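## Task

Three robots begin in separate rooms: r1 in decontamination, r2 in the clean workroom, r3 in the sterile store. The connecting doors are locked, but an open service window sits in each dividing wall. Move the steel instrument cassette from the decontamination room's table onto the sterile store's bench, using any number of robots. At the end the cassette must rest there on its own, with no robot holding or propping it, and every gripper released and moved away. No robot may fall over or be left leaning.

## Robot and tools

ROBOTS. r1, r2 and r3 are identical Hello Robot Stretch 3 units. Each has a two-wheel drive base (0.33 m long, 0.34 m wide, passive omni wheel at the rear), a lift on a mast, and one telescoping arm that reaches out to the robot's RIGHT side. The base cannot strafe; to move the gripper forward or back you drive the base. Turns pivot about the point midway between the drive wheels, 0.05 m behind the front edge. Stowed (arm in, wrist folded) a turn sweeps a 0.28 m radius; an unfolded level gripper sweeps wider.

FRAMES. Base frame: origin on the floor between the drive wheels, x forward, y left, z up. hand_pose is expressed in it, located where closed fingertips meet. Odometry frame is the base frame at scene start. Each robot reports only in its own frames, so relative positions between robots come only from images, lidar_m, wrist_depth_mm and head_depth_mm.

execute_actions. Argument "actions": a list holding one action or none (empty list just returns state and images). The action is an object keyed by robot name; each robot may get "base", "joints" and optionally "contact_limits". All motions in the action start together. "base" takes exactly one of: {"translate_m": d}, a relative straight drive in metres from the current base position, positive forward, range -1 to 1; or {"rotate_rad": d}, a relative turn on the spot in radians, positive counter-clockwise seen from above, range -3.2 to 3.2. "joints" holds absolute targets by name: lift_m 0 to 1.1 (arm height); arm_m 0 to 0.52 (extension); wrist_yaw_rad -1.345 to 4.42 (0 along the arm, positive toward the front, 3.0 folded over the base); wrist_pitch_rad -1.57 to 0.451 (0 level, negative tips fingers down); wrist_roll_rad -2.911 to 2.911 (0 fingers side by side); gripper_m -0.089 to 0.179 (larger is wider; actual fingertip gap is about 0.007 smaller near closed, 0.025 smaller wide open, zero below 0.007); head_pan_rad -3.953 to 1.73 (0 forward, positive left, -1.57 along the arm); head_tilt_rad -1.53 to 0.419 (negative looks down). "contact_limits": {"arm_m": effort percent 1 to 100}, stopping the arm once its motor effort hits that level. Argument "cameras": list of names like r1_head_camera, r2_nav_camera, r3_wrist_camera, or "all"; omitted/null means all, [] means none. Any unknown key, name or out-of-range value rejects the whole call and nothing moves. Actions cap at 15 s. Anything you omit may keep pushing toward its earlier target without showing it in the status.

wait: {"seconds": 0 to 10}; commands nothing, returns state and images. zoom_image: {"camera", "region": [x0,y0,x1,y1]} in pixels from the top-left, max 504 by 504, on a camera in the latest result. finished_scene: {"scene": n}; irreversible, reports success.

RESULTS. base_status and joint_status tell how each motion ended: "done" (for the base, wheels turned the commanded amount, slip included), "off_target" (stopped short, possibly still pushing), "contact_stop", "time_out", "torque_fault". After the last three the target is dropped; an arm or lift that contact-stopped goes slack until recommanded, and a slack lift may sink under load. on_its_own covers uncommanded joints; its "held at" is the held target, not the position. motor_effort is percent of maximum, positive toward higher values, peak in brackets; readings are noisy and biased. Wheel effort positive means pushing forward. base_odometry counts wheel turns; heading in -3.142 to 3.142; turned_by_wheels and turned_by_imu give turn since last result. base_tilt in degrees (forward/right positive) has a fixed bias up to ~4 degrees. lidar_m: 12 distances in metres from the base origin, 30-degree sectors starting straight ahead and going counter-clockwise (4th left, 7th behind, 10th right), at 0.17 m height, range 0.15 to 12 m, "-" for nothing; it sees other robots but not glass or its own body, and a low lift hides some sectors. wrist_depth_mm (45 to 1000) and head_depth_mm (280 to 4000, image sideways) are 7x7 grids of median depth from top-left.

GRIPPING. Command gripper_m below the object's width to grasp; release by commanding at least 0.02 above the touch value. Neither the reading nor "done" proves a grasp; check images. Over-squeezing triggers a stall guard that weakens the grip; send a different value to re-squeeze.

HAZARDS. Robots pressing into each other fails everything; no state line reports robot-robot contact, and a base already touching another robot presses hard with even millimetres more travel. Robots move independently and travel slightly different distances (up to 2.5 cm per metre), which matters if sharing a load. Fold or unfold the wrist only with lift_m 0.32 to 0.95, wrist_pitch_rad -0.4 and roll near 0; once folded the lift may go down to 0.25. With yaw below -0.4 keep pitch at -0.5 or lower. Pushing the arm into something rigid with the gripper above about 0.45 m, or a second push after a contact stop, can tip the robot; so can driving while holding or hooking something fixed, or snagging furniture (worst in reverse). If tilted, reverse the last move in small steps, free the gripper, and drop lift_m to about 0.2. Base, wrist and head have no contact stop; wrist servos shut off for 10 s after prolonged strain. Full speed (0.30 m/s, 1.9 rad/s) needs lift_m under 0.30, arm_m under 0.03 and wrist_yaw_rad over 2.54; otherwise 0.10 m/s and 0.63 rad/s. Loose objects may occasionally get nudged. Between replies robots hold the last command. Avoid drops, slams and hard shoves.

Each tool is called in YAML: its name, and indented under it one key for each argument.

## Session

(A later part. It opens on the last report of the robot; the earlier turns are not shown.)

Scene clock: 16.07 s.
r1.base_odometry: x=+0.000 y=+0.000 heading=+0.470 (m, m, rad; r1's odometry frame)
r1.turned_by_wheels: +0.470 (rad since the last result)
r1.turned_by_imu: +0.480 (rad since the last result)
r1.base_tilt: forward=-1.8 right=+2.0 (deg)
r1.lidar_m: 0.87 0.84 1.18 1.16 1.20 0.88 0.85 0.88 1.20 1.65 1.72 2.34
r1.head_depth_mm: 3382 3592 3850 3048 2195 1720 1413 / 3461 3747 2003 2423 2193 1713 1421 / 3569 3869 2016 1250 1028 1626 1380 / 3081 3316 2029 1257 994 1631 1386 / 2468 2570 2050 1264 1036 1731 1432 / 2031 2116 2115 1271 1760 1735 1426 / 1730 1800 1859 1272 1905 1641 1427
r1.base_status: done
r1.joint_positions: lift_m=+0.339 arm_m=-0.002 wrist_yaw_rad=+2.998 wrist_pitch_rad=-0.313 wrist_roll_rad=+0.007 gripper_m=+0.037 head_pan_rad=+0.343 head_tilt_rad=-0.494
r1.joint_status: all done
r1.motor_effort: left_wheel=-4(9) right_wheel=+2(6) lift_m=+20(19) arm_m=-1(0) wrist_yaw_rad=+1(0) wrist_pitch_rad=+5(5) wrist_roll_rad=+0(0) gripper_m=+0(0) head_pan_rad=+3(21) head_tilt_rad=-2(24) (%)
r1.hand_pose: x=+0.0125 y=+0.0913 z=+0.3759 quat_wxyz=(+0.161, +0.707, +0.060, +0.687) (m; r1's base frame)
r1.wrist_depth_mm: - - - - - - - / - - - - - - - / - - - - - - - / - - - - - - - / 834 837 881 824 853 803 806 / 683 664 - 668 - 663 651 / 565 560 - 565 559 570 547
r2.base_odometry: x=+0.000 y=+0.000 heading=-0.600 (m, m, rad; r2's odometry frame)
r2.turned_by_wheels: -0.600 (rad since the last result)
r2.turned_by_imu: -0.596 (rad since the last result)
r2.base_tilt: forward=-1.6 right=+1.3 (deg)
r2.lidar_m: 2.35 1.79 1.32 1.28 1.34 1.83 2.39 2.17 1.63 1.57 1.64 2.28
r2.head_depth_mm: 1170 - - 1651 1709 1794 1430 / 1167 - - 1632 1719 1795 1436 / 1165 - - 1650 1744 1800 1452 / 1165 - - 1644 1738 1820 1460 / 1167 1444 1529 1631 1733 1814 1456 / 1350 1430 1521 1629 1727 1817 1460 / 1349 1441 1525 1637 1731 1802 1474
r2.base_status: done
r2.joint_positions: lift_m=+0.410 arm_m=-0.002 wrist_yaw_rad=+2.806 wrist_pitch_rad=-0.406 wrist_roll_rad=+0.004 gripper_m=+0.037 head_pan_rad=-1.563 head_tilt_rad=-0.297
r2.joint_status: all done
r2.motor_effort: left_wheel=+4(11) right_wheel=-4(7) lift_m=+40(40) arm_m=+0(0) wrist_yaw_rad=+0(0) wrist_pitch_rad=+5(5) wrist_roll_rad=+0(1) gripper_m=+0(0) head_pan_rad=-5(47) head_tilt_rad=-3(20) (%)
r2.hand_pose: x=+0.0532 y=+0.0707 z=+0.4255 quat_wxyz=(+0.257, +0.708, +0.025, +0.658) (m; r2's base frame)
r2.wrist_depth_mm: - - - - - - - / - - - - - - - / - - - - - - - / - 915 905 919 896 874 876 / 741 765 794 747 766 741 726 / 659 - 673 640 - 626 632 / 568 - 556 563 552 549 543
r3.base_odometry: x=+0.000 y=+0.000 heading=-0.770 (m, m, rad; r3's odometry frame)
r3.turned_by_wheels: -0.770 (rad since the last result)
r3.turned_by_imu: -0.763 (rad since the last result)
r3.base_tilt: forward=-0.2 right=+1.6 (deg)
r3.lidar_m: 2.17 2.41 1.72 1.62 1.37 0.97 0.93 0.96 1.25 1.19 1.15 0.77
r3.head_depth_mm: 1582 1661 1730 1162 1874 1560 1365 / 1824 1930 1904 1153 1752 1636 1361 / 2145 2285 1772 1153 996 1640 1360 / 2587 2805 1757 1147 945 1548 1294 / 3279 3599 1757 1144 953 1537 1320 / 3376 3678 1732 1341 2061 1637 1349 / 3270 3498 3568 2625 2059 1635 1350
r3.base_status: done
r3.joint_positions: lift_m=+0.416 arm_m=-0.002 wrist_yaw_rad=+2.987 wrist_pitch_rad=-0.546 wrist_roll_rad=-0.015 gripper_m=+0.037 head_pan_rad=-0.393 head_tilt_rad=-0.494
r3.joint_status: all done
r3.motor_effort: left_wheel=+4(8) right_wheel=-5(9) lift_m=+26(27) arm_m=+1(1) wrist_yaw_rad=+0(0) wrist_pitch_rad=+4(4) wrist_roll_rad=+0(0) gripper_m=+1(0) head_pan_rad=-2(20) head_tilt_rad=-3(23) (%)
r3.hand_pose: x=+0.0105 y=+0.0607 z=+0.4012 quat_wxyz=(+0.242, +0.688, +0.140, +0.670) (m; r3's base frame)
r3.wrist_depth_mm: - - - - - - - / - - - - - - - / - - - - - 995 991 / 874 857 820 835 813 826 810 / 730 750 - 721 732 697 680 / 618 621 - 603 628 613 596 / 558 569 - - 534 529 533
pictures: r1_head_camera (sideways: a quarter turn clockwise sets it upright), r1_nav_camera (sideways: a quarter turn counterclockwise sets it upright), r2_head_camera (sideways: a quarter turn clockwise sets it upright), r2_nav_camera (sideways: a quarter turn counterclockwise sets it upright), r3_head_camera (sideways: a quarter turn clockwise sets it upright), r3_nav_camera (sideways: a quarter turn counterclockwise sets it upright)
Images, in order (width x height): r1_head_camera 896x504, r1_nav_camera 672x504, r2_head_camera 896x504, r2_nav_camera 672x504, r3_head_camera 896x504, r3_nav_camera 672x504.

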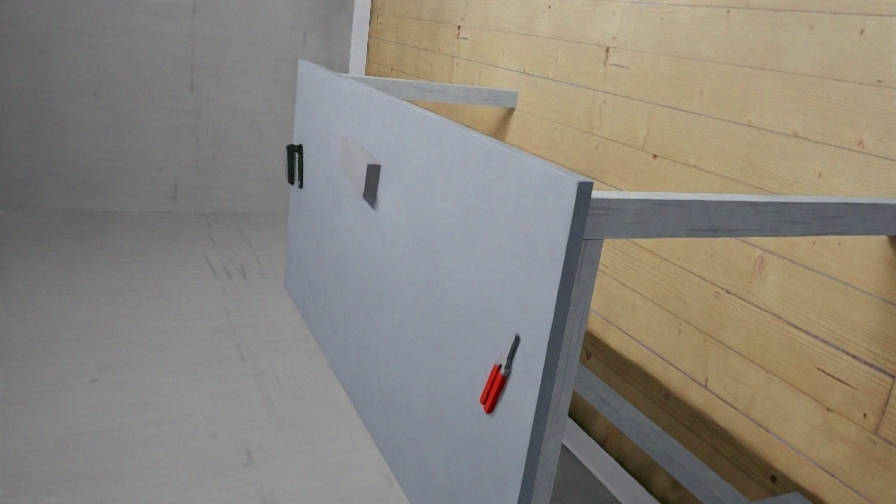

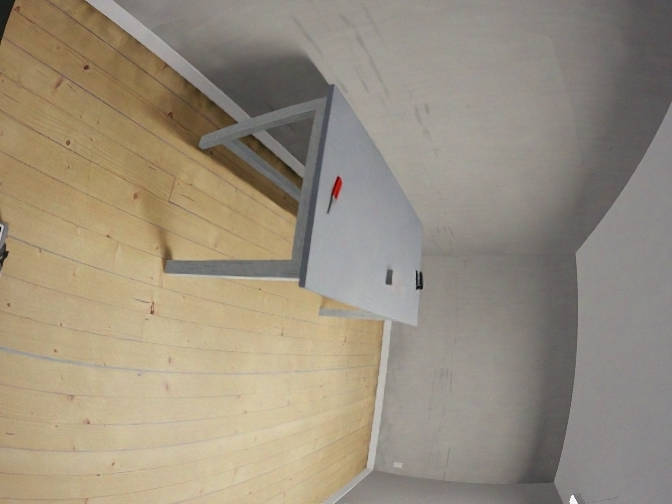

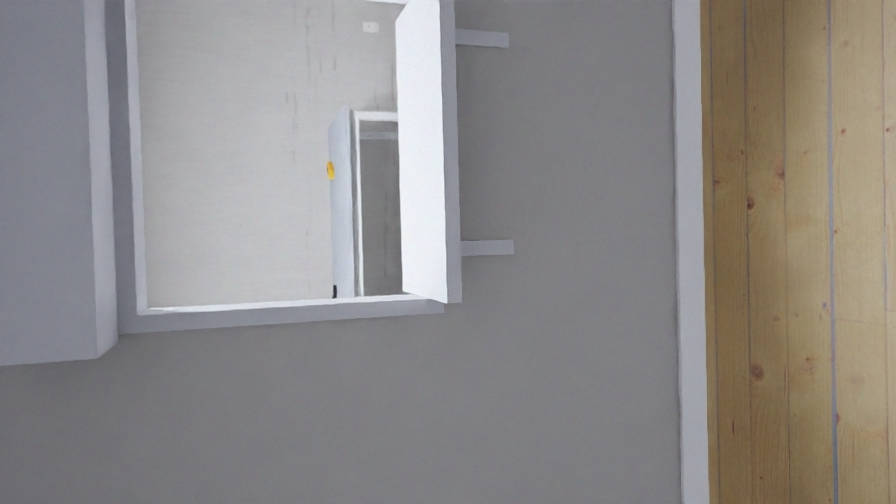

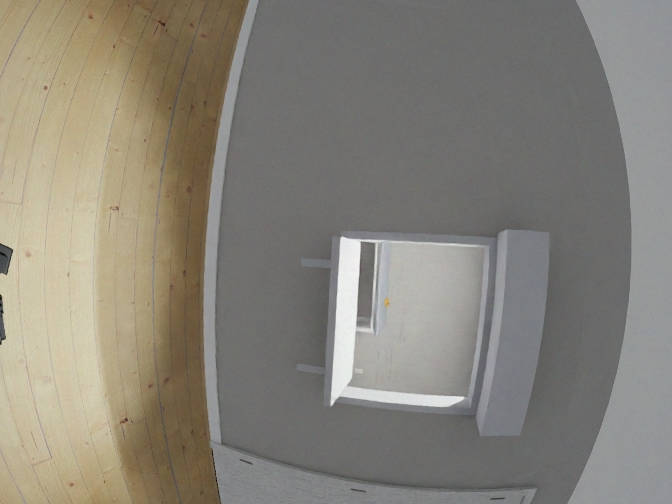

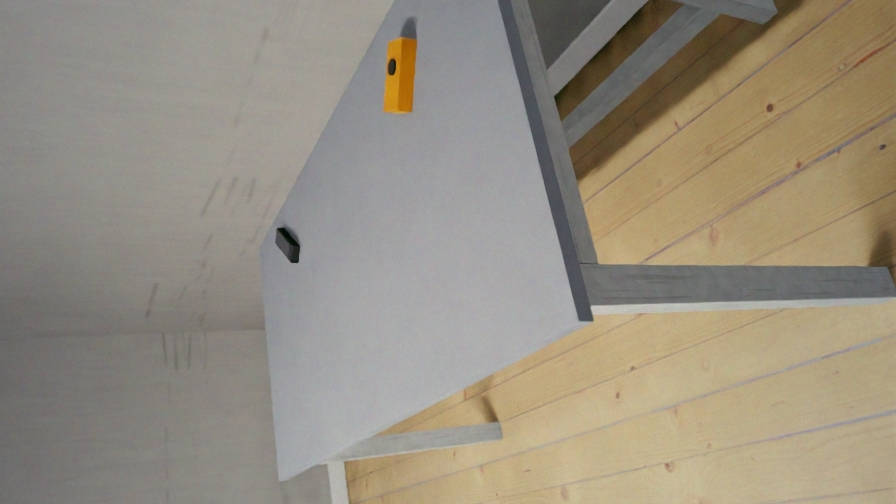

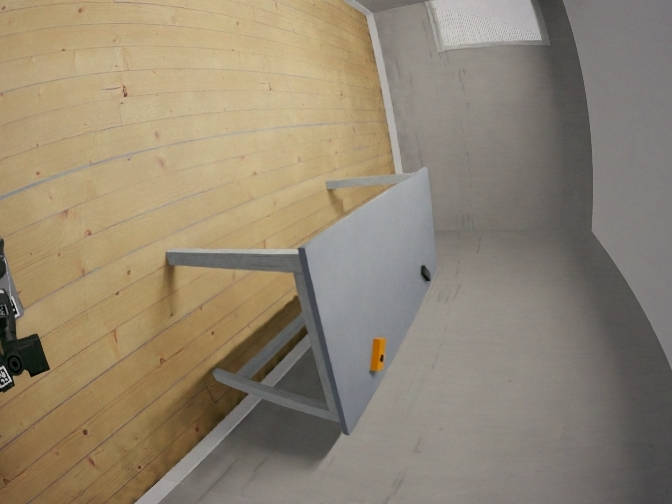

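execute_actions:
  actions:
    - {"r1":{"base":{"rotate_rad":-0.115},"joints":{"lift_m":0.27,"wrist_pitch_rad":-0.4}},"r2":{"base":{"rotate_rad":1.29},"joints":{"lift_m":0.27}},"r3":{"base":{"rotate_rad":0.423},"joints":{"lift_m":0.27,"wrist_pitch_rad":-0.4}}}
  cameras: []

execute_actions:
  actions:
    - {"r1":{"base":{"translate_m":1.0}},"r2":{"base":{"translate_m":0.29}},"r3":{"base":{"translate_m":1.0}}}
  cameras: []

execute_actions:
  actions:
    - {"r1":{"base":{"translate_m":0.88}},"r2":{"base":{"rotate_rad":1.85}},"r3":{"base":{"translate_m":0.34}}}
  cameras: []

execute_actions:
  actions:
    - {"r1":{"base":{"rotate_rad":-3.03},"joints":{"head_pan_rad":-1.1,"head_tilt_rad":-0.75}},"r2":{"joints":{"lift_m":0.6,"head_tilt_rad":-0.4}},"r3":{"base":{"rotate_rad":2.72},"joints":{"head_pan_rad":-1.57,"head_tilt_rad":-0.4}}}
  cameras: []

execute_actions:
  actions:
    - {"r1":{"joints":{"lift_m":0.9}},"r2":{"joints":{"lift_m":0.9}},"r3":{"joints":{"lift_m":0.9}}}
  cameras: []

execute_actions:
  actions:
    - {"r1":{"joints":{"wrist_yaw_rad":1.57,"gripper_m":0.17,"arm_m":0.2}},"r2":{"joints":{"wrist_yaw_rad":0,"gripper_m":0.17}},"r3":{"joints":{"wrist_yaw_rad":0,"gripper_m":0.17}}}
  cameras: ["r1_head_camera","r1_wrist_camera","r2_head_camera","r3_head_camera"]

Scene clock: 43.30 s.
r1.base_odometry: x=+0.000 y=+0.000 heading=+0.355 (m, m, rad; r1's odometry frame)
r1.turned_by_wheels: -0.115 (rad since the last result)
r1.turned_by_imu: -0.116 (rad since the last result)
r1.base_tilt: forward=-1.8 right=+2.0 (deg)
r1.lidar_m: 2.25 0.84 1.18 1.16 1.18 0.92 0.85 0.86 1.09 1.65 1.66 2.11
r1.head_depth_mm: 3346 3636 3894 3048 2195 1723 1411 / 3432 3680 3940 3018 2205 1729 1412 / 3526 3752 2209 2515 2217 1725 1418 / 3567 3843 2020 1254 1029 1624 1350 / 3350 3510 2036 1255 991 1686 1388 / 2604 2697 2067 1262 1012 1731 1432 / 2116 2189 2121 1270 1044 1730 1429
r1.base_status: done
r1.joint_positions: lift_m=+0.270 arm_m=-0.002 wrist_yaw_rad=+2.998 wrist_pitch_rad=-0.415 wrist_roll_rad=+0.007 gripper_m=+0.037 head_pan_rad=+0.343 head_tilt_rad=-0.494
r1.joint_status: all done
r1.motor_effort: left_wheel=+4(5) right_wheel=-3(3) lift_m=+16(15) arm_m=-1(0) wrist_yaw_rad=+0(2) wrist_pitch_rad=+5(7) wrist_roll_rad=+0(0) gripper_m=+0(0) head_pan_rad=+2(2) head_tilt_rad=-2(2) (%)
r1.hand_pose: x=+0.0109 y=+0.0798 z=+0.2835 quat_wxyz=(+0.196, +0.703, +0.095, +0.678) (m; r1's base frame)
r1.wrist_depth_mm: 954 - - - - - - / - - - - - - - / - 973 - 965 962 947 964 / 788 770 767 734 751 751 736 / 610 602 627 604 628 596 592 / 509 517 - 516 - 500 499 / 459 - - - 421 433 419
r2.base_odometry: x=+0.000 y=+0.000 heading=+0.690 (m, m, rad; r2's odometry frame)
r2.turned_by_wheels: +1.290 (rad since the last result)
r2.turned_by_imu: +1.282 (rad since the last result)
r2.base_tilt: forward=-1.7 right=+1.3 (deg)
r2.lidar_m: 1.28 1.28 1.49 2.39 2.40 1.81 1.58 1.58 1.84 2.34 2.35 1.48
r2.head_depth_mm: 2271 2419 2537 2653 2519 1821 1430 / 2214 2340 2516 2715 2547 1811 1438 / 2154 2296 2423 2593 2527 1845 1444 / 2098 2219 2359 2492 2585 1853 1451 / 2046 2164 2276 2436 2524 1865 1455 / 1991 2100 2196 2329 2456 1880 1481 / 1937 2026 2131 2274 2387 1885 1457
r2.base_status: done
r2.joint_positions: lift_m=+0.270 arm_m=-0.002 wrist_yaw_rad=+2.806 wrist_pitch_rad=-0.407 wrist_roll_rad=+0.004 gripper_m=+0.037 head_pan_rad=-1.563 head_tilt_rad=-0.297
r2.joint_status: all done
r2.motor_effort: left_wheel=-5(14) right_wheel=+4(11) lift_m=+34(37) arm_m=+0(0) wrist_yaw_rad=+0(1) wrist_pitch_rad=+6(5) wrist_roll_rad=+0(0) gripper_m=+0(0) head_pan_rad=-4(3) head_tilt_rad=-2(1) (%)
r2.hand_pose: x=+0.0532 y=+0.0706 z=+0.2853 quat_wxyz=(+0.257, +0.708, +0.025, +0.658) (m; r2's base frame)
r2.wrist_depth_mm: - - - - - - - / - - - - - - - / - 875 832 835 837 846 839 / - 704 680 669 662 661 663 / 559 571 575 568 566 558 548 / 488 - - 478 - 467 468 / 448 - - 418 414 408 411
r3.base_odometry: x=+0.000 y=+0.000 heading=-0.347 (m, m, rad; r3's odometry frame)
r3.turned_by_wheels: +0.423 (rad since the last result)
r3.turned_by_imu: +0.420 (rad since the last result)
r3.base_tilt: forward=-0.1 right=+1.5 (deg)
r3.lidar_m: 2.71 1.78 1.62 1.54 1.01 0.93 0.94 1.17 1.19 1.20 1.15 0.77
r3.head_depth_mm: 3368 3561 1798 1154 881 982 1326 / 3358 3602 1773 1280 2002 1647 1266 / 3310 3608 3797 2667 2072 1646 1363 / 3358 3634 3910 2795 2055 1640 1350 / 3384 3602 3882 2768 2057 1634 1351 / 3334 3634 3896 2762 2065 1619 1347 / 3338 3683 3891 2763 2052 1624 1349
r3.base_status: done
r3.joint_positions: lift_m=+0.270 arm_m=-0.002 wrist_yaw_rad=+2.987 wrist_pitch_rad=-0.419 wrist_roll_rad=-0.015 gripper_m=+0.037 head_pan_rad=-0.393 head_tilt_rad=-0.494
r3.joint_status: all done
r3.motor_effort: left_wheel=-2(5) right_wheel=+4(8) lift_m=+24(26) arm_m=+0(1) wrist_yaw_rad=+0(0) wrist_pitch_rad=+7(7) wrist_roll_rad=+0(0) gripper_m=+0(0) head_pan_rad=-2(2) head_tilt_rad=-2(2) (%)
r3.hand_pose: x=+0.0132 y=+0.0783 z=+0.2826 quat_wxyz=(+0.200, +0.695, +0.095, +0.684) (m; r3's base frame)
r3.wrist_depth_mm: 869 - - - - - - / 878 - - - - - - / 900 - - 999 966 946 920 / 795 757 762 748 725 717 730 / 625 620 633 607 612 591 596 / 518 516 - 522 516 492 488 / 457 - - - 420 434 418
pictures: none
No camera images: the call's "cameras" was empty. Leave "cameras" out to get every camera's image.

Scene clock: 48.40 s.
r1.base_odometry: x=+0.938 y=+0.348 heading=+0.355 (m, m, rad; r1's odometry frame)
r1.turned_by_wheels: +0.000 (rad since the last result)
r1.turned_by_imu: +0.003 (rad since the last result)
r1.base_tilt: forward=-1.7 right=+2.0 (deg)
r1.lidar_m: 2.92 1.28 1.07 0.99 0.39 1.64 1.85 1.87 1.66 1.54 1.57 1.96
r1.head_depth_mm: 2464 2645 2839 2984 2191 1720 1407 / 2537 2705 2908 3027 2202 1723 1412 / 2580 2775 2973 3051 2191 1722 1414 / 2644 2832 3068 2899 2140 1670 1424 / 2708 2928 3147 1259 1573 1733 1424 / 2697 2885 3080 1265 916 1642 1429 / 2348 2405 2473 1270 881 717 1368
r1.base_status: done
r1.joint_positions: lift_m=+0.270 arm_m=-0.002 wrist_yaw_rad=+2.998 wrist_pitch_rad=-0.416 wrist_roll_rad=+0.007 gripper_m=+0.037 head_pan_rad=+0.343 head_tilt_rad=-0.495
r1.joint_status: not commanded
r1.motor_effort: left_wheel=+4(15) right_wheel=-3(4) lift_m=+16(16) arm_m=+0(1) wrist_yaw_rad=+1(1) wrist_pitch_rad=+5(6) wrist_roll_rad=+0(0) gripper_m=+0(0) head_pan_rad=+2(3) head_tilt_rad=-2(2) (%)
r1.hand_pose: x=+0.0109 y=+0.0797 z=+0.2834 quat_wxyz=(+0.196, +0.703, +0.095, +0.677) (m; r1's base frame)
r1.wrist_depth_mm: 312 - - - - - - / 339 - - - - - - / 951 373 990 982 962 954 939 / 768 396 761 735 747 734 717 / 616 450 619 604 616 591 594 / 505 497 - 518 - 500 495 / 460 - - - 423 432 432
r2.base_odometry: x=+0.224 y=+0.185 heading=+0.690 (m, m, rad; r2's odometry frame)
r2.turned_by_wheels: +0.000 (rad since the last result)
r2.turned_by_imu: +0.002 (rad since the last result)
r2.base_tilt: forward=-1.6 right=+1.3 (deg)
r2.lidar_m: 1.00 1.00 1.16 2.01 2.47 2.14 1.86 1.86 2.15 2.27 1.99 1.16
r2.head_depth_mm: 2223 2345 2502 2710 2519 1820 1442 / 2161 2263 2405 2595 2540 1835 1437 / 2077 2199 2354 2522 2536 1826 1431 / 2035 2144 2288 2416 2546 1860 1445 / 1973 2083 2218 2370 2420 1862 1443 / 1951 2038 2148 2264 2363 1864 1459 / 1871 1975 2054 2217 2331 1866 1471
r2.base_status: done
r2.joint_positions: lift_m=+0.270 arm_m=-0.002 wrist_yaw_rad=+2.806 wrist_pitch_rad=-0.407 wrist_roll_rad=+0.004 gripper_m=+0.037 head_pan_rad=-1.563 head_tilt_rad=-0.297
r2.joint_status: not commanded
r2.motor_effort: left_wheel=-5(12) right_wheel=+4(11) lift_m=+34(34) arm_m=+0(0) wrist_yaw_rad=+0(1) wrist_pitch_rad=+6(5) wrist_roll_rad=+1(0) gripper_m=+1(0) head_pan_rad=-4(4) head_tilt_rad=-1(1) (%)
r2.hand_pose: x=+0.0532 y=+0.0706 z=+0.2853 quat_wxyz=(+0.257, +0.708, +0.025, +0.658) (m; r2's base frame)
r2.wrist_depth_mm: - - - - - 963 789 / - - - - - - 808 / - 890 829 875 852 829 785 / - 686 679 671 662 657 663 / 556 563 571 558 571 554 554 / 491 - - 478 - 475 465 / 441 - - 415 412 408 406
r3.base_odometry: x=+0.940 y=-0.340 heading=-0.347 (m, m, rad; r3's odometry frame)
r3.turned_by_wheels: +0.000 (rad since the last result)
r3.turned_by_imu: +0.005 (rad since the last result)
r3.base_tilt: forward=-0.3 right=+1.6 (deg)
r3.lidar_m: 2.07 1.36 1.25 1.27 1.56 1.86 1.87 1.71 0.65 1.29 1.38 2.93
r3.head_depth_mm: 2527 2716 2959 2805 2071 1642 1361 / 2493 2717 2945 2780 2070 1643 1355 / 2524 2691 2985 2795 2068 1642 1357 / 2499 2748 2954 2800 2057 1639 1361 / 2516 2728 2927 2770 2050 1646 1352 / 2522 2722 3034 2760 2048 1634 1351 / 2521 2751 3039 2739 2061 1636 1351
r3.base_status: done
r3.joint_positions: lift_m=+0.270 arm_m=-0.002 wrist_yaw_rad=+2.987 wrist_pitch_rad=-0.419 wrist_roll_rad=-0.015 gripper_m=+0.037 head_pan_rad=-0.393 head_tilt_rad=-0.495
r3.joint_status: not commanded
r3.motor_effort: left_wheel=-2(8) right_wheel=+4(11) lift_m=+24(24) arm_m=+1(0) wrist_yaw_rad=+0(1) wrist_pitch_rad=+7(7) wrist_roll_rad=+0(0) gripper_m=+0(0) head_pan_rad=-2(3) head_tilt_rad=-2(2) (%)
r3.hand_pose: x=+0.0133 y=+0.0783 z=+0.2826 quat_wxyz=(+0.199, +0.695, +0.095, +0.684) (m; r3's base frame)
r3.wrist_depth_mm: - - - - - - - / - - - - - - - / - - 978 - 979 970 947 / 791 779 757 758 764 726 713 / 625 617 633 598 610 593 585 / 517 516 - 522 520 490 489 / 460 - - - 414 428 421
pictures: none
No camera images: the call's "cameras" was empty. Leave "cameras" out to get every camera's image.

Scene clock: 53.10 s.
r1.base_odometry: x=+1.763 y=+0.654 heading=+0.355 (m, m, rad; r1's odometry frame)
r1.turned_by_wheels: +0.000 (rad since the last result)
r1.turned_by_imu: +0.003 (rad since the last result)
r1.base_tilt: forward=-1.7 right=+2.0 (deg)
r1.lidar_m: 2.05 2.07 0.57 1.10 1.11 1.13 2.73 2.31 1.55 1.44 1.45 1.82
r1.head_depth_mm: 1705 1822 1971 2137 2193 1716 1412 / 1750 1870 2024 2191 2202 1726 1408 / 1785 1912 2065 2240 2203 1733 1420 / 1819 1948 2103 2298 2219 1729 1419 / 1845 2007 2166 2376 2220 1734 1422 / 1899 2051 2211 2426 2234 1735 1430 / 1939 2094 2283 2489 2222 1746 1431
r1.base_status: done
r1.joint_positions: lift_m=+0.270 arm_m=-0.002 wrist_yaw_rad=+2.998 wrist_pitch_rad=-0.416 wrist_roll_rad=+0.007 gripper_m=+0.037 head_pan_rad=+0.343 head_tilt_rad=-0.495
r1.joint_status: not commanded
r1.motor_effort: left_wheel=+4(13) right_wheel=-3(6) lift_m=+16(16) arm_m=+0(0) wrist_yaw_rad=+0(1) wrist_pitch_rad=+6(5) wrist_roll_rad=+0(0) gripper_m=+0(1) head_pan_rad=+2(2) head_tilt_rad=-2(2) (%)
r1.hand_pose: x=+0.0109 y=+0.0797 z=+0.2833 quat_wxyz=(+0.196, +0.703, +0.096, +0.677) (m; r1's base frame)
r1.wrist_depth_mm: - - - - - - - / - - - - - - - / - - - 963 895 904 921 / 775 759 752 743 706 735 731 / 618 622 638 605 616 583 581 / 508 514 - 515 - 500 495 / 449 - - - 430 427 421
r2.base_odometry: x=+0.224 y=+0.185 heading=+2.540 (m, m, rad; r2's odometry frame)
r2.turned_by_wheels: +1.850 (rad since the last result)
r2.turned_by_imu: +1.836 (rad since the last result)
r2.base_tilt: forward=-1.6 right=+1.3 (deg)
r2.lidar_m: 2.47 2.52 1.91 1.85 1.94 2.34 2.27 1.38 1.03 1.00 1.05 1.47
r2.head_depth_mm: 890 3557 3788 3918 1028 1159 1256 / 877 3619 3775 3077 1036 1160 1256 / 867 3605 3782 2699 1039 1164 1266 / 857 3603 3810 3735 1055 1171 1270 / 843 3607 3854 3873 1061 1179 1272 / 837 1012 989 1040 1084 1185 1277 / 846 899 956 1025 1097 1185 1286
r2.base_status: done
r2.joint_positions: lift_m=+0.270 arm_m=-0.002 wrist_yaw_rad=+2.806 wrist_pitch_rad=-0.407 wrist_roll_rad=+0.004 gripper_m=+0.037 head_pan_rad=-1.563 head_tilt_rad=-0.297
r2.joint_status: not commanded
r2.motor_effort: left_wheel=-5(14) right_wheel=+4(13) lift_m=+34(34) arm_m=+0(1) wrist_yaw_rad=+0(0) wrist_pitch_rad=+5(5) wrist_roll_rad=+1(1) gripper_m=+0(1) head_pan_rad=-4(4) head_tilt_rad=-2(2) (%)
r2.hand_pose: x=+0.0532 y=+0.0706 z=+0.2853 quat_wxyz=(+0.257, +0.708, +0.025, +0.658) (m; r2's base frame)
r2.wrist_depth_mm: - - - - - - - / - - - - - - - / - 892 865 849 849 831 824 / - 692 685 681 673 661 640 / 548 572 590 556 568 549 551 / 485 - - 474 - 474 475 / 444 - - 415 412 407 410
r3.base_odometry: x=+1.260 y=-0.456 heading=-0.347 (m, m, rad; r3's odometry frame)
r3.turned_by_wheels: +0.000 (rad since the last result)
r3.turned_by_imu: +0.002 (rad since the last result)
r3.base_tilt: forward=-0.3 right=+1.5 (deg)
r3.lidar_m: 1.84 1.22 1.12 1.14 1.43 2.17 2.20 0.90 1.41 1.42 1.19 2.61
r3.head_depth_mm: 2227 2410 2626 2765 2078 1643 1360 / 2228 2405 2657 2778 2084 1647 1358 / 2227 2430 2657 2796 2072 1646 1361 / 2235 2431 2658 2808 2062 1636 1352 / 2230 2455 2648 2772 2073 1645 1355 / 2246 2441 2668 2767 2038 1636 1355 / 2258 2447 2665 2771 2043 1622 1347
r3.base_status: done
r3.joint_positions: lift_m=+0.270 arm_m=-0.002 wrist_yaw_rad=+2.987 wrist_pitch_rad=-0.419 wrist_roll_rad=-0.015 gripper_m=+0.037 head_pan_rad=-0.393 head_tilt_rad=-0.495
r3.joint_status: not commanded
r3.motor_effort: left_wheel=-2(5) right_wheel=+5(12) lift_m=+24(24) arm_m=+1(1) wrist_yaw_rad=+1(0) wrist_pitch_rad=+7(6) wrist_roll_rad=-1(1) gripper_m=+1(1) head_pan_rad=-2(2) head_tilt_rad=-1(3) (%)
r3.hand_pose: x=+0.0133 y=+0.0784 z=+0.2827 quat_wxyz=(+0.199, +0.695, +0.095, +0.684) (m; r3's base frame)
r3.wrist_depth_mm: - - - - - 965 924 / - - - - - - - / - - - 969 985 966 940 / 784 768 760 744 739 719 720 / 619 615 634 599 610 588 601 / 510 517 - 522 522 494 495 / 448 - - - 415 426 423
pictures: none
No camera images: the call's "cameras" was empty. Leave "cameras" out to get every camera's image.

Scene clock: 56.93 s.
r1.base_odometry: x=+1.763 y=+0.654 heading=-2.674 (m, m, rad; r1's odometry frame)
r1.turned_by_wheels: -3.030 (rad since the last result)
r1.turned_by_imu: -3.086 (rad since the last result)
r1.base_tilt: forward=-1.7 right=+2.0 (deg)
r1.lidar_m: 2.73 2.09 1.50 1.43 1.48 1.99 2.04 2.04 0.57 1.10 1.14 1.13
r1.head_depth_mm: 1194 1321 1046 817 671 1319 1221 / 1243 1387 1045 820 674 1379 1222 / 1297 1420 1049 773 677 1412 1222 / 1361 1487 1060 776 714 1416 1227 / 1428 1538 1063 804 738 1422 1232 / 1488 1590 1065 834 1594 1425 1232 / 1562 1669 1072 835 1647 1428 1234
r1.base_status: done
r1.joint_positions: lift_m=+0.270 arm_m=-0.002 wrist_yaw_rad=+2.998 wrist_pitch_rad=-0.416 wrist_roll_rad=+0.007 gripper_m=+0.037 head_pan_rad=-1.093 head_tilt_rad=-0.741
r1.joint_status: all done
r1.motor_effort: left_wheel=+5(15) right_wheel=-3(6) lift_m=+16(16) arm_m=-2(1) wrist_yaw_rad=+1(0) wrist_pitch_rad=+6(6) wrist_roll_rad=+0(0) gripper_m=+0(0) head_pan_rad=-3(28) head_tilt_rad=-3(19) (%)
r1.hand_pose: x=+0.0109 y=+0.0797 z=+0.2833 quat_wxyz=(+0.196, +0.703, +0.096, +0.677) (m; r1's base frame)
r1.wrist_depth_mm: - - - - - - - / - - - - - - - / - - 973 988 986 960 967 / 752 775 764 754 743 736 738 / 619 605 631 600 631 598 590 / 519 504 - 519 - 509 491 / 459 - - - 425 429 435
r2.base_odometry: x=+0.224 y=+0.185 heading=+2.540 (m, m, rad; r2's odometry frame)
r2.turned_by_wheels: +0.000 (rad since the last result)
r2.turned_by_imu: +0.000 (rad since the last result)
r2.base_tilt: forward=-1.6 right=+1.3 (deg)
r2.lidar_m: 2.46 2.53 1.91 1.85 1.94 2.33 2.27 1.38 1.03 1.00 1.05 1.47
r2.head_depth_mm: 3317 3537 3877 1067 1155 1280 1337 / 3335 3543 3816 1075 1150 1274 1327 / 3307 3472 3850 1084 1150 1278 1331 / 3328 3611 3801 1096 1156 1286 1340 / 3312 3586 3808 1111 1159 1294 1346 / 3303 1004 993 1060 1162 1287 1339 / 832 896 970 1062 1165 1292 1355
r2.base_status: not commanded
r2.joint_positions: lift_m=+0.600 arm_m=-0.002 wrist_yaw_rad=+2.806 wrist_pitch_rad=-0.407 wrist_roll_rad=+0.004 gripper_m=+0.037 head_pan_rad=-1.563 head_tilt_rad=-0.395
r2.joint_status: all done
r2.motor_effort: left_wheel=-5(5) right_wheel=+4(4) lift_m=+46(47) arm_m=+0(0) wrist_yaw_rad=+0(0) wrist_pitch_rad=+5(5) wrist_roll_rad=+0(1) gripper_m=+0(0) head_pan_rad=-4(2) head_tilt_rad=-3(12) (%)
r2.hand_pose: x=+0.0532 y=+0.0705 z=+0.6149 quat_wxyz=(+0.257, +0.708, +0.025, +0.658) (m; r2's base frame)
r2.wrist_depth_mm: - - - - - - - / - - - - - - - / - - - - - - - / - - - - - - - / - - - - - - - / 898 - 880 863 - 832 817 / 765 - 755 751 740 749 727
r3.base_odometry: x=+1.260 y=-0.456 heading=+2.372 (m, m, rad; r3's odometry frame)
r3.turned_by_wheels: +2.720 (rad since the last result)
r3.turned_by_imu: +2.694 (rad since the last result)
r3.base_tilt: forward=-0.3 right=+1.5 (deg)
r3.lidar_m: 2.17 2.24 0.90 1.41 1.45 1.19 2.61 1.63 1.17 1.12 1.16 1.54
r3.head_depth_mm: 3607 3856 - 1140 1270 1388 1446 / 3625 - - 1136 1270 1385 1448 / 3616 - - 1206 1276 1387 1451 / 3582 3858 - 1201 1272 1392 1447 / 3635 3804 - 1191 1269 1390 1447 / 3621 3928 - 1186 1273 1393 1438 / 3621 3816 - 1173 1274 1403 1437
r3.base_status: done
r3.joint_positions: lift_m=+0.270 arm_m=-0.002 wrist_yaw_rad=+2.987 wrist_pitch_rad=-0.419 wrist_roll_rad=-0.015 gripper_m=+0.037 head_pan_rad=-1.563 head_tilt_rad=-0.408
r3.joint_status: all done
r3.motor_effort: left_wheel=-2(9) right_wheel=+4(14) lift_m=+24(24) arm_m=+0(1) wrist_yaw_rad=+0(0) wrist_pitch_rad=+6(7) wrist_roll_rad=+0(1) gripper_m=+0(0) head_pan_rad=-2(29) head_tilt_rad=+2(10) (%)
r3.hand_pose: x=+0.0133 y=+0.0783 z=+0.2827 quat_wxyz=(+0.199, +0.695, +0.095, +0.684) (m; r3's base frame)
r3.wrist_depth_mm: - - - - - - - / - - - - - - - / - - - 946 993 928 924 / 777 752 756 740 741 724 710 / 621 610 632 594 612 597 587 / 518 512 - 534 514 494 494 / 456 - - - 417 429 428
pictures: none
No camera images: the call's "cameras" was empty. Leave "cameras" out to get every camera's image.

Scene clock: 63.50 s.
r1.base_odometry: x=+1.763 y=+0.654 heading=-2.674 (m, m, rad; r1's odometry frame)
r1.turned_by_wheels: +0.000 (rad since the last result)
r1.turned_by_imu: +0.002 (rad since the last result)
r1.base_tilt: forward=-1.8 right=+1.9 (deg)
r1.lidar_m: 2.73 2.09 1.50 1.44 1.48 1.99 2.05 2.05 0.57 1.10 1.14 1.13
r1.head_depth_mm: 1195 1320 1045 818 671 600 - / 1241 1383 1045 821 673 1394 - / 1298 1418 1054 773 677 1414 1222 / 1354 1486 1058 777 713 1416 1226 / 1423 1547 1062 801 738 1417 1229 / 1489 1590 1067 832 1595 1420 1229 / 1574 1675 1068 833 1642 1423 1231
r1.base_status: not commanded
r1.joint_positions: lift_m=+0.900 arm_m=-0.002 wrist_yaw_rad=+2.998 wrist_pitch_rad=-0.416 wrist_roll_rad=+0.007 gripper_m=+0.037 head_pan_rad=-1.093 head_tilt_rad=-0.741
r1.joint_status: all done
r1.motor_effort: left_wheel=+4(4) right_wheel=-3(3) lift_m=+22(23) arm_m=-1(1) wrist_yaw_rad=+0(1) wrist_pitch_rad=+6(6) wrist_roll_rad=+0(0) gripper_m=+0(0) head_pan_rad=-3(3) head_tilt_rad=-3(4) (%)
r1.hand_pose: x=+0.0109 y=+0.0797 z=+0.9130 quat_wxyz=(+0.196, +0.703, +0.096, +0.677) (m; r1's base frame)
r1.wrist_depth_mm: - - - - - - - / - - - - - - - / - - - - - - - / - - - - - - - / - - - - - - - / - - - - - - - / - - - - - - -
r2.base_odometry: x=+0.224 y=+0.185 heading=+2.540 (m, m, rad; r2's odometry frame)
r2.turned_by_wheels: +0.000 (rad since the last result)
r2.turned_by_imu: +0.000 (rad since the last result)
r2.base_tilt: forward=-1.7 right=+1.3 (deg)
r2.lidar_m: 2.46 2.52 1.91 1.86 1.94 2.33 2.28 1.38 1.03 1.00 1.05 1.47
r2.head_depth_mm: 3321 3551 3871 1063 1148 1278 1370 / 3363 3516 3774 1079 1150 1283 1348 / 3344 3451 3797 1090 1155 1285 1359 / 3325 3595 3711 1095 1161 1276 1359 / 3374 3592 3795 1102 1158 1288 1368 / 3235 1005 995 1054 1163 1284 1355 / 834 893 971 1062 1161 1297 1356
r2.base_status: not commanded
r2.joint_positions: lift_m=+0.900 arm_m=-0.002 wrist_yaw_rad=+2.806 wrist_pitch_rad=-0.407 wrist_roll_rad=+0.004 gripper_m=+0.037 head_pan_rad=-1.563 head_tilt_rad=-0.395
r2.joint_status: all done
r2.motor_effort: left_wheel=-5(5) right_wheel=+4(4) lift_m=+46(48) arm_m=+0(0) wrist_yaw_rad=-1(0) wrist_pitch_rad=+5(5) wrist_roll_rad=+1(1) gripper_m=+0(0) head_pan_rad=-4(4) head_tilt_rad=-2(3) (%)
r2.hand_pose: x=+0.0532 y=+0.0705 z=+0.9149 quat_wxyz=(+0.257, +0.708, +0.025, +0.658) (m; r2's base frame)
r2.wrist_depth_mm: - - - - - - - / - - - - - - - / - - - - - - - / - - - - - - - / - - - - - - - / - - - - - - - / - - - - - - -
r3.base_odometry: x=+1.260 y=-0.456 heading=+2.372 (m, m, rad; r3's odometry frame)
r3.turned_by_wheels: +0.000 (rad since the last result)
r3.turned_by_imu: +0.001 (rad since the last result)
r3.base_tilt: forward=-0.3 right=+1.5 (deg)
r3.lidar_m: 2.17 2.24 0.90 1.41 1.45 1.19 2.61 1.63 1.17 1.12 1.16 1.53
r3.head_depth_mm: 3630 3854 - 1139 1268 1388 1455 / 3646 3890 - 1133 1273 1386 1454 / 3606 - - 1201 1267 1382 1453 / 3601 3902 - 1200 1270 1401 1454 / 3608 3817 - 1193 1271 1391 1445 / 3579 3885 - 1197 1273 1393 1440 / 3617 3815 - 1172 1276 1395 1439
r3.base_status: not commanded
r3.joint_positions: lift_m=+0.900 arm_m=-0.002 wrist_yaw_rad=+2.987 wrist_pitch_rad=-0.418 wrist_roll_rad=-0.015 gripper_m=+0.037 head_pan_rad=-1.563 head_tilt_rad=-0.408
r3.joint_status: all done
r3.motor_effort: left_wheel=-3(2) right_wheel=+5(5) lift_m=+29(31) arm_m=+0(0) wrist_yaw_rad=+1(1) wrist_pitch_rad=+6(7) wrist_roll_rad=-1(0) gripper_m=+1(0) head_pan_rad=-2(2) head_tilt_rad=+2(3) (%)
r3.hand_pose: x=+0.0133 y=+0.0784 z=+0.9125 quat_wxyz=(+0.199, +0.695, +0.095, +0.684) (m; r3's base frame)
r3.wrist_depth_mm: - - - - - - - / - - 981 973 933 - - / 806 - 883 - - - - / - - - - - - - / - - - - - - - / - - - - - - - / - - - - - - -
pictures: none
No camera images: the call's "cameras" was empty. Leave "cameras" out to get every camera's image.

Scene clock: 66.23 s.
r1.base_odometry: x=+1.763 y=+0.654 heading=-2.674 (m, m, rad; r1's odometry frame)
r1.turned_by_wheels: +0.000 (rad since the last result)
r1.turned_by_imu: +0.001 (rad since the last result)
r1.base_tilt: forward=-1.8 right=+1.9 (deg)
r1.lidar_m: 2.74 2.10 1.50 1.43 1.48 1.98 2.05 2.04 0.57 1.10 1.14 1.13
r1.head_depth_mm: 1200 1318 1044 885 - 1322 1220 / 1245 1378 1048 849 641 1379 1221 / 1298 1418 1052 849 693 1413 1222 / 1359 1486 1058 778 696 1413 1227 / 1421 1550 1063 804 735 1420 1223 / 1488 1594 1066 830 1600 1421 1232 / 1564 1667 1073 835 1645 1425 1233
r1.base_status: not commanded
r1.joint_positions: lift_m=+0.900 arm_m=+0.200 wrist_yaw_rad=+1.571 wrist_pitch_rad=-0.416 wrist_roll_rad=+0.007 gripper_m=+0.170 head_pan_rad=-1.093 head_tilt_rad=-0.741
r1.joint_status: all done
r1.motor_effort: left_wheel=+4(5) right_wheel=-3(3) lift_m=+23(22) arm_m=+6(6) wrist_yaw_rad=-1(3) wrist_pitch_rad=+6(6) wrist_roll_rad=+0(0) gripper_m=+1(98) head_pan_rad=-2(3) head_tilt_rad=-3(3) (%)
r1.hand_pose: x=+0.2033 y=-0.3446 z=+0.9130 quat_wxyz=(+0.592, +0.594, -0.388, +0.384) (m; r1's base frame)
r1.wrist_depth_mm: - - - - - - - / - - - - 941 903 906 / - - - - 653 653 633 / - - - - 493 489 488 / - - - - 402 381 375 / - - - - 345 330 295 / - - - - 304 285 -
r2.base_odometry: x=+0.224 y=+0.185 heading=+2.540 (m, m, rad; r2's odometry frame)
r2.turned_by_wheels: +0.000 (rad since the last result)
r2.turned_by_imu: +0.000 (rad since the last result)
r2.base_tilt: forward=-1.6 right=+1.3 (deg)
r2.lidar_m: 2.47 2.53 1.91 1.85 1.94 2.34 2.27 1.38 1.03 1.00 1.05 1.47
r2.head_depth_mm: 3327 3593 3816 1072 1154 1268 1367 / 3305 3491 3816 1078 1148 1275 1335 / 3310 3478 3869 1085 1144 1275 - / 3367 3587 3746 1100 1155 1291 1351 / 3351 3592 3759 1104 1160 1288 1315 / 3260 1008 988 1057 1161 1289 1349 / 827 894 968 1059 1161 1296 1362
r2.base_status: not commanded
r2.joint_positions: lift_m=+0.900 arm_m=-0.002 wrist_yaw_rad=+0.003 wrist_pitch_rad=-0.407 wrist_roll_rad=+0.004 gripper_m=+0.170 head_pan_rad=-1.563 head_tilt_rad=-0.395
r2.joint_status: all done
r2.motor_effort: left_wheel=-6(5) right_wheel=+4(4) lift_m=+46(46) arm_m=+0(0) wrist_yaw_rad=-2(2) wrist_pitch_rad=+5(5) wrist_roll_rad=+1(0) gripper_m=+1(84) head_pan_rad=-4(4) head_tilt_rad=-2(3) (%)
r2.hand_pose: x=-0.0208 y=-0.3683 z=+0.9149 quat_wxyz=(+0.692, +0.144, -0.693, -0.143) (m; r2's base frame)
r2.wrist_depth_mm: 716 718 709 788 762 753 671 / 804 762 596 604 590 573 571 / 839 856 828 821 803 783 774 / 969 917 912 925 902 868 855 / - - - - - 957 920 / - - - - - - - / - - - - - - -
r3.base_odometry: x=+1.260 y=-0.456 heading=+2.372 (m, m, rad; r3's odometry frame)
r3.turned_by_wheels: +0.000 (rad since the last result)
r3.turned_by_imu: +0.000 (rad since the last result)
r3.base_tilt: forward=-0.2 right=+1.5 (deg)
r3.lidar_m: 2.17 2.24 0.90 1.41 1.45 1.19 2.61 1.63 1.17 1.12 1.16 1.53
r3.head_depth_mm: 3549 3855 - 1137 1262 1390 1467 / 3643 3949 - 1136 1275 1385 1465 / 3626 - - 1202 1270 1386 - / 3572 3869 - 1192 1271 1390 1469 / 3633 3907 - 1193 1272 1392 1451 / 3642 3892 - 1191 1270 1386 1440 / 3577 3896 - 1171 1280 1399 1434
r3.base_status: not commanded
r3.joint_positions: lift_m=+0.900 arm_m=-0.002 wrist_yaw_rad=+0.002 wrist_pitch_rad=-0.418 wrist_roll_rad=-0.015 gripper_m=+0.170 head_pan_rad=-1.563 head_tilt_rad=-0.408
r3.joint_status: all done
r3.motor_effort: left_wheel=-2(2) right_wheel=+4(4) lift_m=+29(29) arm_m=+0(0) wrist_yaw_rad=-1(1) wrist_pitch_rad=+6(6) wrist_roll_rad=+0(1) gripper_m=+0(85) head_pan_rad=-2(2) head_tilt_rad=+2(2) (%)
r3.hand_pose: x=-0.0211 y=-0.3677 z=+0.9125 quat_wxyz=(+0.697, +0.149, -0.686, -0.145) (m; r3's base frame)
r3.wrist_depth_mm: 828 809 - - - 826 796 / 890 850 772 737 881 893 883 / 974 959 957 943 962 980 956 / - - - - - - - / - - - - - - - / - - - - - - - / - - - - - - -
pictures: r1_head_camera (sideways: a quarter turn clockwise sets it upright), r1_wrist_camera, r2_head_camera (sideways: a quarter turn clockwise sets it upright), r3_head_camera (sideways: a quarter turn clockwise sets it upright)
Images, in order (width x height): r1_head_camera 896x504, r1_wrist_camera 644x364, r2_head_camera 896x504, r3_head_camera 896x504.

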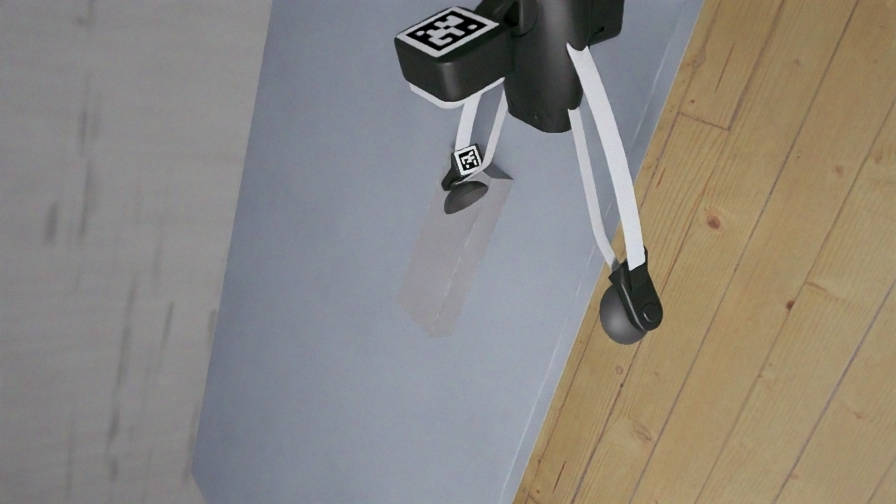

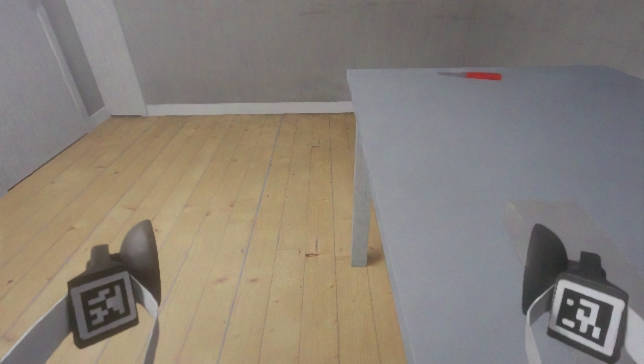

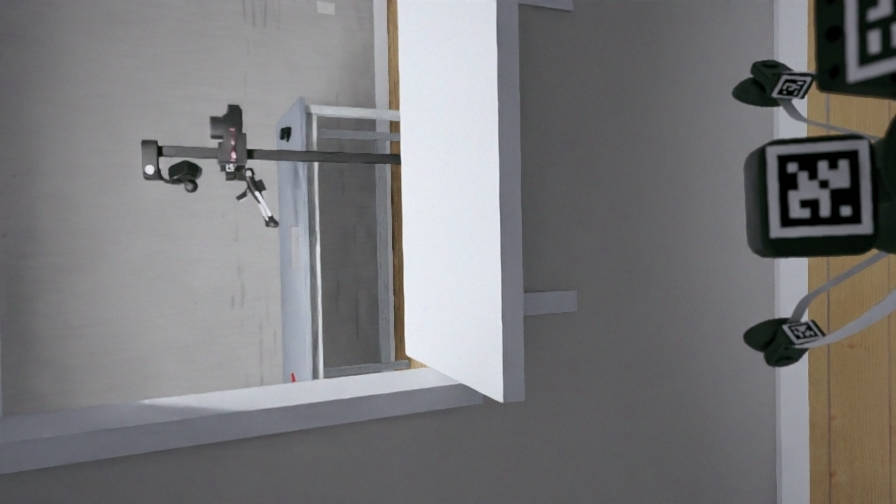

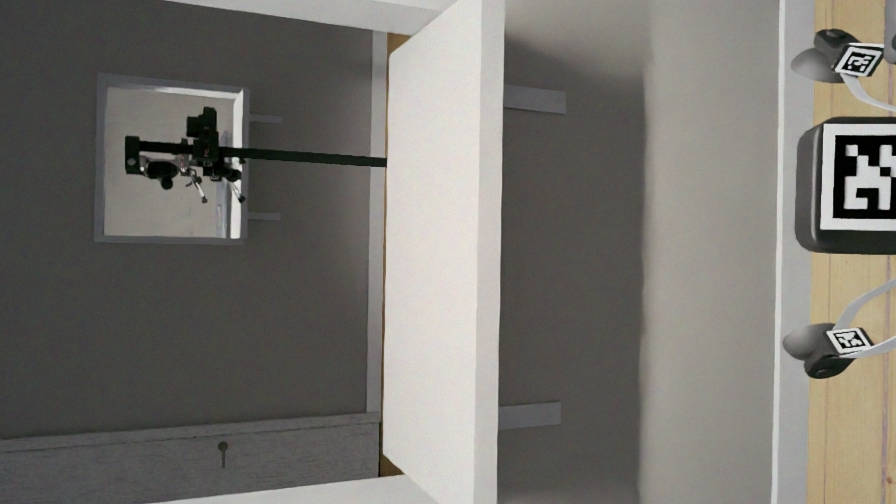

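execute_actions:
  actions:
    - {"r1":{"base":{"translate_m":0.06},"joints":{"arm_m":0.395,"lift_m":0.82}},"r2":{"base":{"rotate_rad":-0.8}},"r3":{"base":{"rotate_rad":-0.8}}}
  cameras: ["r1_head_camera","r1_wrist_camera"]

Scene clock: 74.80 s.
r1.base_odometry: x=+1.709 y=+0.627 heading=-2.674 (m, m, rad; r1's odometry frame)
r1.turned_by_wheels: +0.000 (rad since the last result)
r1.turned_by_imu: +0.002 (rad since the last result)
r1.base_tilt: forward=-1.8 right=+1.9 (deg)
r1.lidar_m: 2.68 2.06 1.50 1.43 1.48 1.98 2.10 2.03 0.61 1.10 1.13 1.07
r1.head_depth_mm: 1190 1317 1065 772 673 1325 1214 / 1245 1378 1049 821 673 1377 1220 / 1297 1422 1053 772 676 1406 1226 / 1357 1477 1056 778 715 1417 1224 / 1421 1536 1064 826 737 1422 1233 / 1478 1581 1068 833 1598 1416 1237 / 1569 1699 1071 835 1643 1420 1234
r1.base_status: done
r1.joint_positions: lift_m=+0.820 arm_m=+0.395 wrist_yaw_rad=+1.570 wrist_pitch_rad=-0.416 wrist_roll_rad=+0.007 gripper_m=+0.170 head_pan_rad=-1.093 head_tilt_rad=-0.741
r1.joint_status: all done
r1.motor_effort: left_wheel=+3(9) right_wheel=-3(4) lift_m=+16(20) arm_m=+6(6) wrist_yaw_rad=+1(0) wrist_pitch_rad=+6(6) wrist_roll_rad=+0(0) gripper_m=+0(0) head_pan_rad=-2(2) head_tilt_rad=-3(3) (%)
r1.hand_pose: x=+0.2033 y=-0.5398 z=+0.8333 quat_wxyz=(+0.592, +0.594, -0.388, +0.384) (m; r1's base frame)
r1.wrist_depth_mm: - - - - - - - / - - - 677 644 636 644 / - - - 453 451 450 441 / - - 347 330 299 345 337 / - - 282 268 230 274 273 / - 236 235 220 193 232 236 / - 204 202 191 166 195 -
r2.base_odometry: x=+0.224 y=+0.185 heading=+1.740 (m, m, rad; r2's odometry frame)
r2.turned_by_wheels: -0.800 (rad since the last result)
r2.turned_by_imu: -0.795 (rad since the last result)
r2.base_tilt: forward=-1.7 right=+1.3 (deg)
r2.lidar_m: 1.17 2.02 2.47 2.13 1.85 1.86 2.17 2.28 1.98 1.15 1.00 1.00
r2.head_depth_mm: 1679 1884 2109 2391 2145 1642 1405 / 1485 1618 1796 1986 2081 1650 1334 / 1330 1435 1556 1685 1880 1685 - / 1186 1276 1373 1480 1612 1656 1344 / 1079 1148 1229 1315 1420 1510 1308 / 984 1045 1109 1160 1269 1364 1353 / 926 1009 1172 1125 1143 1231 1277
r2.base_status: done
r2.joint_positions: lift_m=+0.900 arm_m=-0.002 wrist_yaw_rad=+0.002 wrist_pitch_rad=-0.407 wrist_roll_rad=+0.004 gripper_m=+0.170 head_pan_rad=-1.563 head_tilt_rad=-0.395
r2.joint_status: not commanded
r2.motor_effort: left_wheel=+4(10) right_wheel=-4(8) lift_m=+46(46) arm_m=+0(0) wrist_yaw_rad=-2(2) wrist_pitch_rad=+5(5) wrist_roll_rad=+0(0) gripper_m=+0(0) head_pan_rad=-5(3) head_tilt_rad=-3(2) (%)
r2.hand_pose: x=-0.0210 y=-0.3683 z=+0.9149 quat_wxyz=(+0.692, +0.144, -0.693, -0.143) (m; r2's base frame)
r2.wrist_depth_mm: - 822 842 - - - - / 564 630 868 - - - - / 676 787 965 - - - - / 715 837 - - - - - / 765 917 - - - - - / 775 - - - - - - / 896 - - - - - -
r3.base_odometry: x=+1.260 y=-0.456 heading=+1.573 (m, m, rad; r3's odometry frame)
r3.turned_by_wheels: -0.800 (rad since the last result)
r3.turned_by_imu: -0.793 (rad since the last result)
r3.base_tilt: forward=-0.3 right=+1.5 (deg)
r3.lidar_m: 1.27 2.08 2.16 0.90 0.89 1.41 1.19 2.61 2.44 1.34 1.13 1.12
r3.head_depth_mm: 1895 2094 2327 2632 2355 1803 1502 / 1676 1831 1994 2240 2282 1787 1486 / 1500 1632 1764 1935 2082 1793 - / 1366 1469 1569 1709 1861 1796 1483 / 1243 1333 1425 1528 1645 1716 1446 / 1149 1220 1299 1388 1483 1600 1440 / 1062 1127 1190 1262 1344 1438 1430
r3.base_status: done
r3.joint_positions: lift_m=+0.900 arm_m=-0.002 wrist_yaw_rad=+0.001 wrist_pitch_rad=-0.418 wrist_roll_rad=-0.015 gripper_m=+0.170 head_pan_rad=-1.563 head_tilt_rad=-0.408
r3.joint_status: not commanded
r3.motor_effort: left_wheel=+4(9) right_wheel=-5(8) lift_m=+29(29) arm_m=+0(0) wrist_yaw_rad=-1(1) wrist_pitch_rad=+6(6) wrist_roll_rad=+0(0) gripper_m=+0(1) head_pan_rad=-2(2) head_tilt_rad=+3(2) (%)
r3.hand_pose: x=-0.0214 y=-0.3677 z=+0.9125 quat_wxyz=(+0.697, +0.148, -0.686, -0.146) (m; r3's base frame)
r3.wrist_depth_mm: - 863 - - - - - / 689 910 - - - - - / 795 942 - - - - - / 859 - - - - - - / 878 - - - - - - / 917 - - - - - - / 942 - - - - - -
pictures: r1_head_camera (sideways: a quarter turn clockwise sets it upright), r1_wrist_camera
Images, in order (width x height): r1_head_camera 896x504, r1_wrist_camera 644x364.

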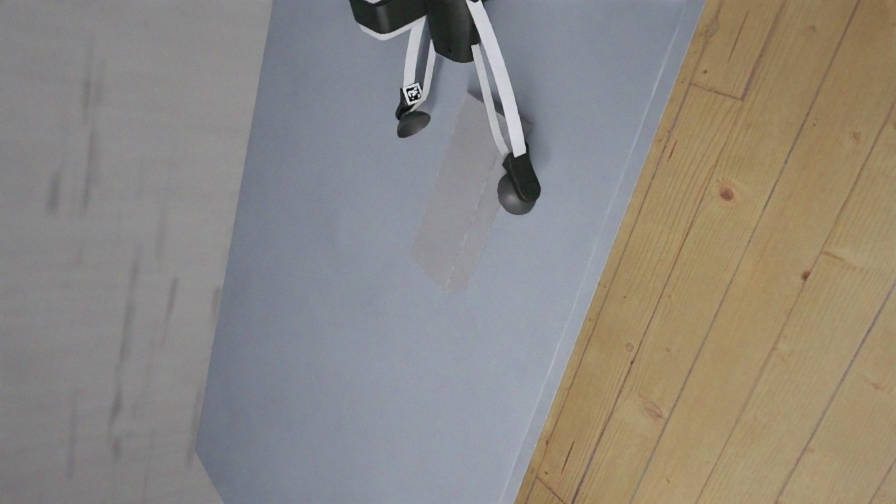

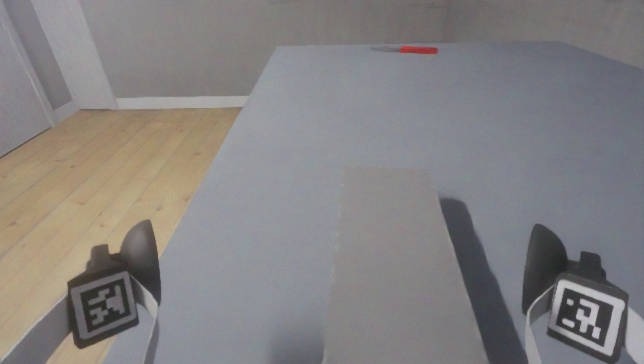

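execute_actions:
  actions:
    - {"r1":{"base":{"translate_m":0.04},"joints":{"arm_m":0.43,"lift_m":0.77}},"r2":{"base":{"translate_m":0.2}},"r3":{"base":{"translate_m":0.2}}}
  cameras: ["r1_head_camera","r1_wrist_camera"]

Scene clock: 84.93 s.
r1.base_odometry: x=+1.673 y=+0.609 heading=-2.674 (m, m, rad; r1's odometry frame)
r1.turned_by_wheels: +0.000 (rad since the last result)
r1.turned_by_imu: +0.002 (rad since the last result)
r1.base_tilt: forward=-1.8 right=+1.9 (deg)
r1.lidar_m: 2.63 2.05 1.50 1.43 1.48 1.99 2.15 0.65 0.63 1.10 1.13 1.04
r1.head_depth_mm: 1192 1318 1044 818 672 1322 1216 / 1241 1383 1048 821 673 1372 1227 / 1295 1425 1052 772 659 1415 1225 / 1353 1483 1055 801 713 1416 1234 / 1421 1549 1058 830 737 1421 1230 / 1487 1589 1066 831 1590 1421 1232 / 1564 1709 1071 833 1637 1422 1232
r1.base_status: done
r1.joint_positions: lift_m=+0.770 arm_m=+0.430 wrist_yaw_rad=+1.570 wrist_pitch_rad=-0.416 wrist_roll_rad=+0.007 gripper_m=+0.170 head_pan_rad=-1.093 head_tilt_rad=-0.741
r1.joint_status: all done
r1.motor_effort: left_wheel=+3(9) right_wheel=-3(7) lift_m=+16(17) arm_m=+5(5) wrist_yaw_rad=+1(0) wrist_pitch_rad=+6(6) wrist_roll_rad=+0(0) gripper_m=+0(1) head_pan_rad=-2(3) head_tilt_rad=-3(3) (%)
r1.hand_pose: x=+0.2033 y=-0.5748 z=+0.7833 quat_wxyz=(+0.592, +0.594, -0.388, +0.384) (m; r1's base frame)
r1.wrist_depth_mm: - - - - 845 831 927 / - - 543 488 476 470 457 / - - 339 331 328 320 319 / - 258 254 193 227 246 246 / - 215 205 157 168 203 202 / 187 172 162 131 134 170 174 / - 147 117 113 113 146 -
r2.base_odometry: x=+0.190 y=+0.382 heading=+1.740 (m, m, rad; r2's odometry frame)
r2.turned_by_wheels: +0.000 (rad since the last result)
r2.turned_by_imu: +0.001 (rad since the last result)
r2.base_tilt: forward=-1.6 right=+1.3 (deg)
r2.lidar_m: 1.01 1.74 2.33 2.28 1.99 2.00 2.33 2.42 1.70 0.99 0.86 0.87
r2.head_depth_mm: 1454 1613 1799 2039 2111 1650 1398 / 1270 1383 1518 1704 1907 1645 1332 / 1127 1222 1322 1452 1602 1651 - / 1016 1086 1174 1253 1391 1499 1342 / 934 1000 1091 1103 1226 1324 1316 / 3575 3890 - 1110 1075 1171 1250 / 3503 3744 3925 1119 877 1047 1130
r2.base_status: done
r2.joint_positions: lift_m=+0.900 arm_m=-0.002 wrist_yaw_rad=+0.002 wrist_pitch_rad=-0.407 wrist_roll_rad=+0.004 gripper_m=+0.170 head_pan_rad=-1.563 head_tilt_rad=-0.395
r2.joint_status: not commanded
r2.motor_effort: left_wheel=+4(10) right_wheel=-4(3) lift_m=+46(46) arm_m=+0(0) wrist_yaw_rad=-2(2) wrist_pitch_rad=+6(5) wrist_roll_rad=+1(1) gripper_m=+0(0) head_pan_rad=-3(4) head_tilt_rad=-2(2) (%)
r2.hand_pose: x=-0.0210 y=-0.3683 z=+0.9149 quat_wxyz=(+0.692, +0.144, -0.693, -0.143) (m; r2's base frame)
r2.wrist_depth_mm: - - 815 847 - - - / 520 523 602 920 - - - / 468 667 794 - - - - / 593 699 859 - - - - / 637 788 921 - - - - / 645 875 - - - - - / 735 868 - - - - -
r3.base_odometry: x=+1.260 y=-0.256 heading=+1.573 (m, m, rad; r3's odometry frame)
r3.turned_by_wheels: +0.000 (rad since the last result)
r3.turned_by_imu: +0.002 (rad since the last result)
r3.base_tilt: forward=-0.2 right=+1.6 (deg)
r3.lidar_m: 1.11 1.80 2.04 2.20 1.56 1.56 1.38 2.74 2.11 1.16 0.98 0.98
r3.head_depth_mm: 1643 1817 1999 2279 2326 1786 1491 / 1452 1583 1747 1924 2102 1796 1498 / 1301 1403 1534 1674 1825 1788 - / 1178 1266 1364 1479 1598 1701 1491 / 1073 1149 1222 1319 1423 1553 1447 / 992 1055 1117 1186 1282 1376 1407 / 918 976 1046 1080 1161 1240 1326
r3.base_status: done
r3.joint_positions: lift_m=+0.900 arm_m=-0.002 wrist_yaw_rad=+0.001 wrist_pitch_rad=-0.418 wrist_roll_rad=-0.015 gripper_m=+0.170 head_pan_rad=-1.563 head_tilt_rad=-0.408
r3.joint_status: not commanded
r3.motor_effort: left_wheel=+4(9) right_wheel=-4(5) lift_m=+29(29) arm_m=+0(0) wrist_yaw_rad=-1(1) wrist_pitch_rad=+6(7) wrist_roll_rad=+0(0) gripper_m=+1(0) head_pan_rad=-2(2) head_tilt_rad=+2(2) (%)
r3.hand_pose: x=-0.0214 y=-0.3677 z=+0.9125 quat_wxyz=(+0.697, +0.148, -0.686, -0.146) (m; r3's base frame)
r3.wrist_depth_mm: - 831 897 - - - - / 651 672 945 - - - - / 663 798 996 - - - - / 724 850 - - - - - / 752 917 - - - - - / 759 - - - - - - / 804 - - - - - -
pictures: r1_head_camera (sideways: a quarter turn clockwise sets it upright), r1_wrist_camera
Images, in order (width x height): r1_head_camera 896x504, r1_wrist_camera 644x364.

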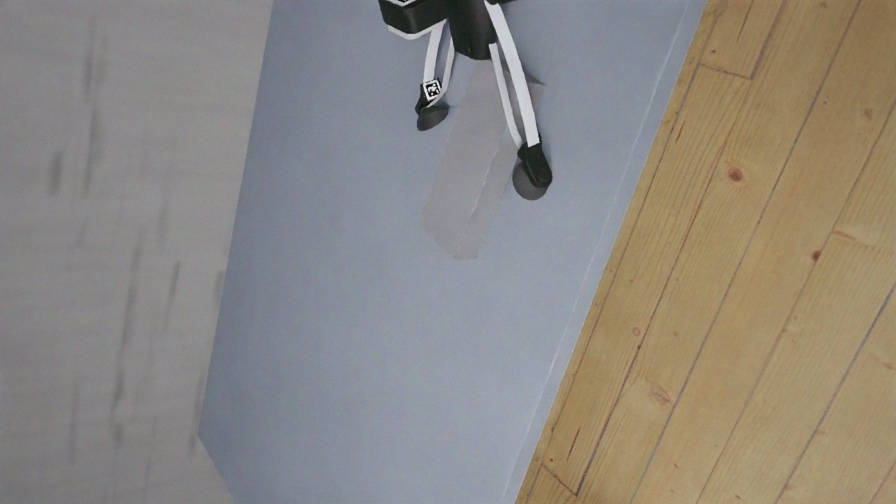

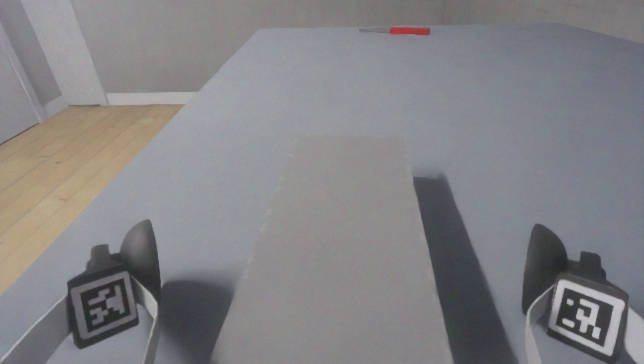

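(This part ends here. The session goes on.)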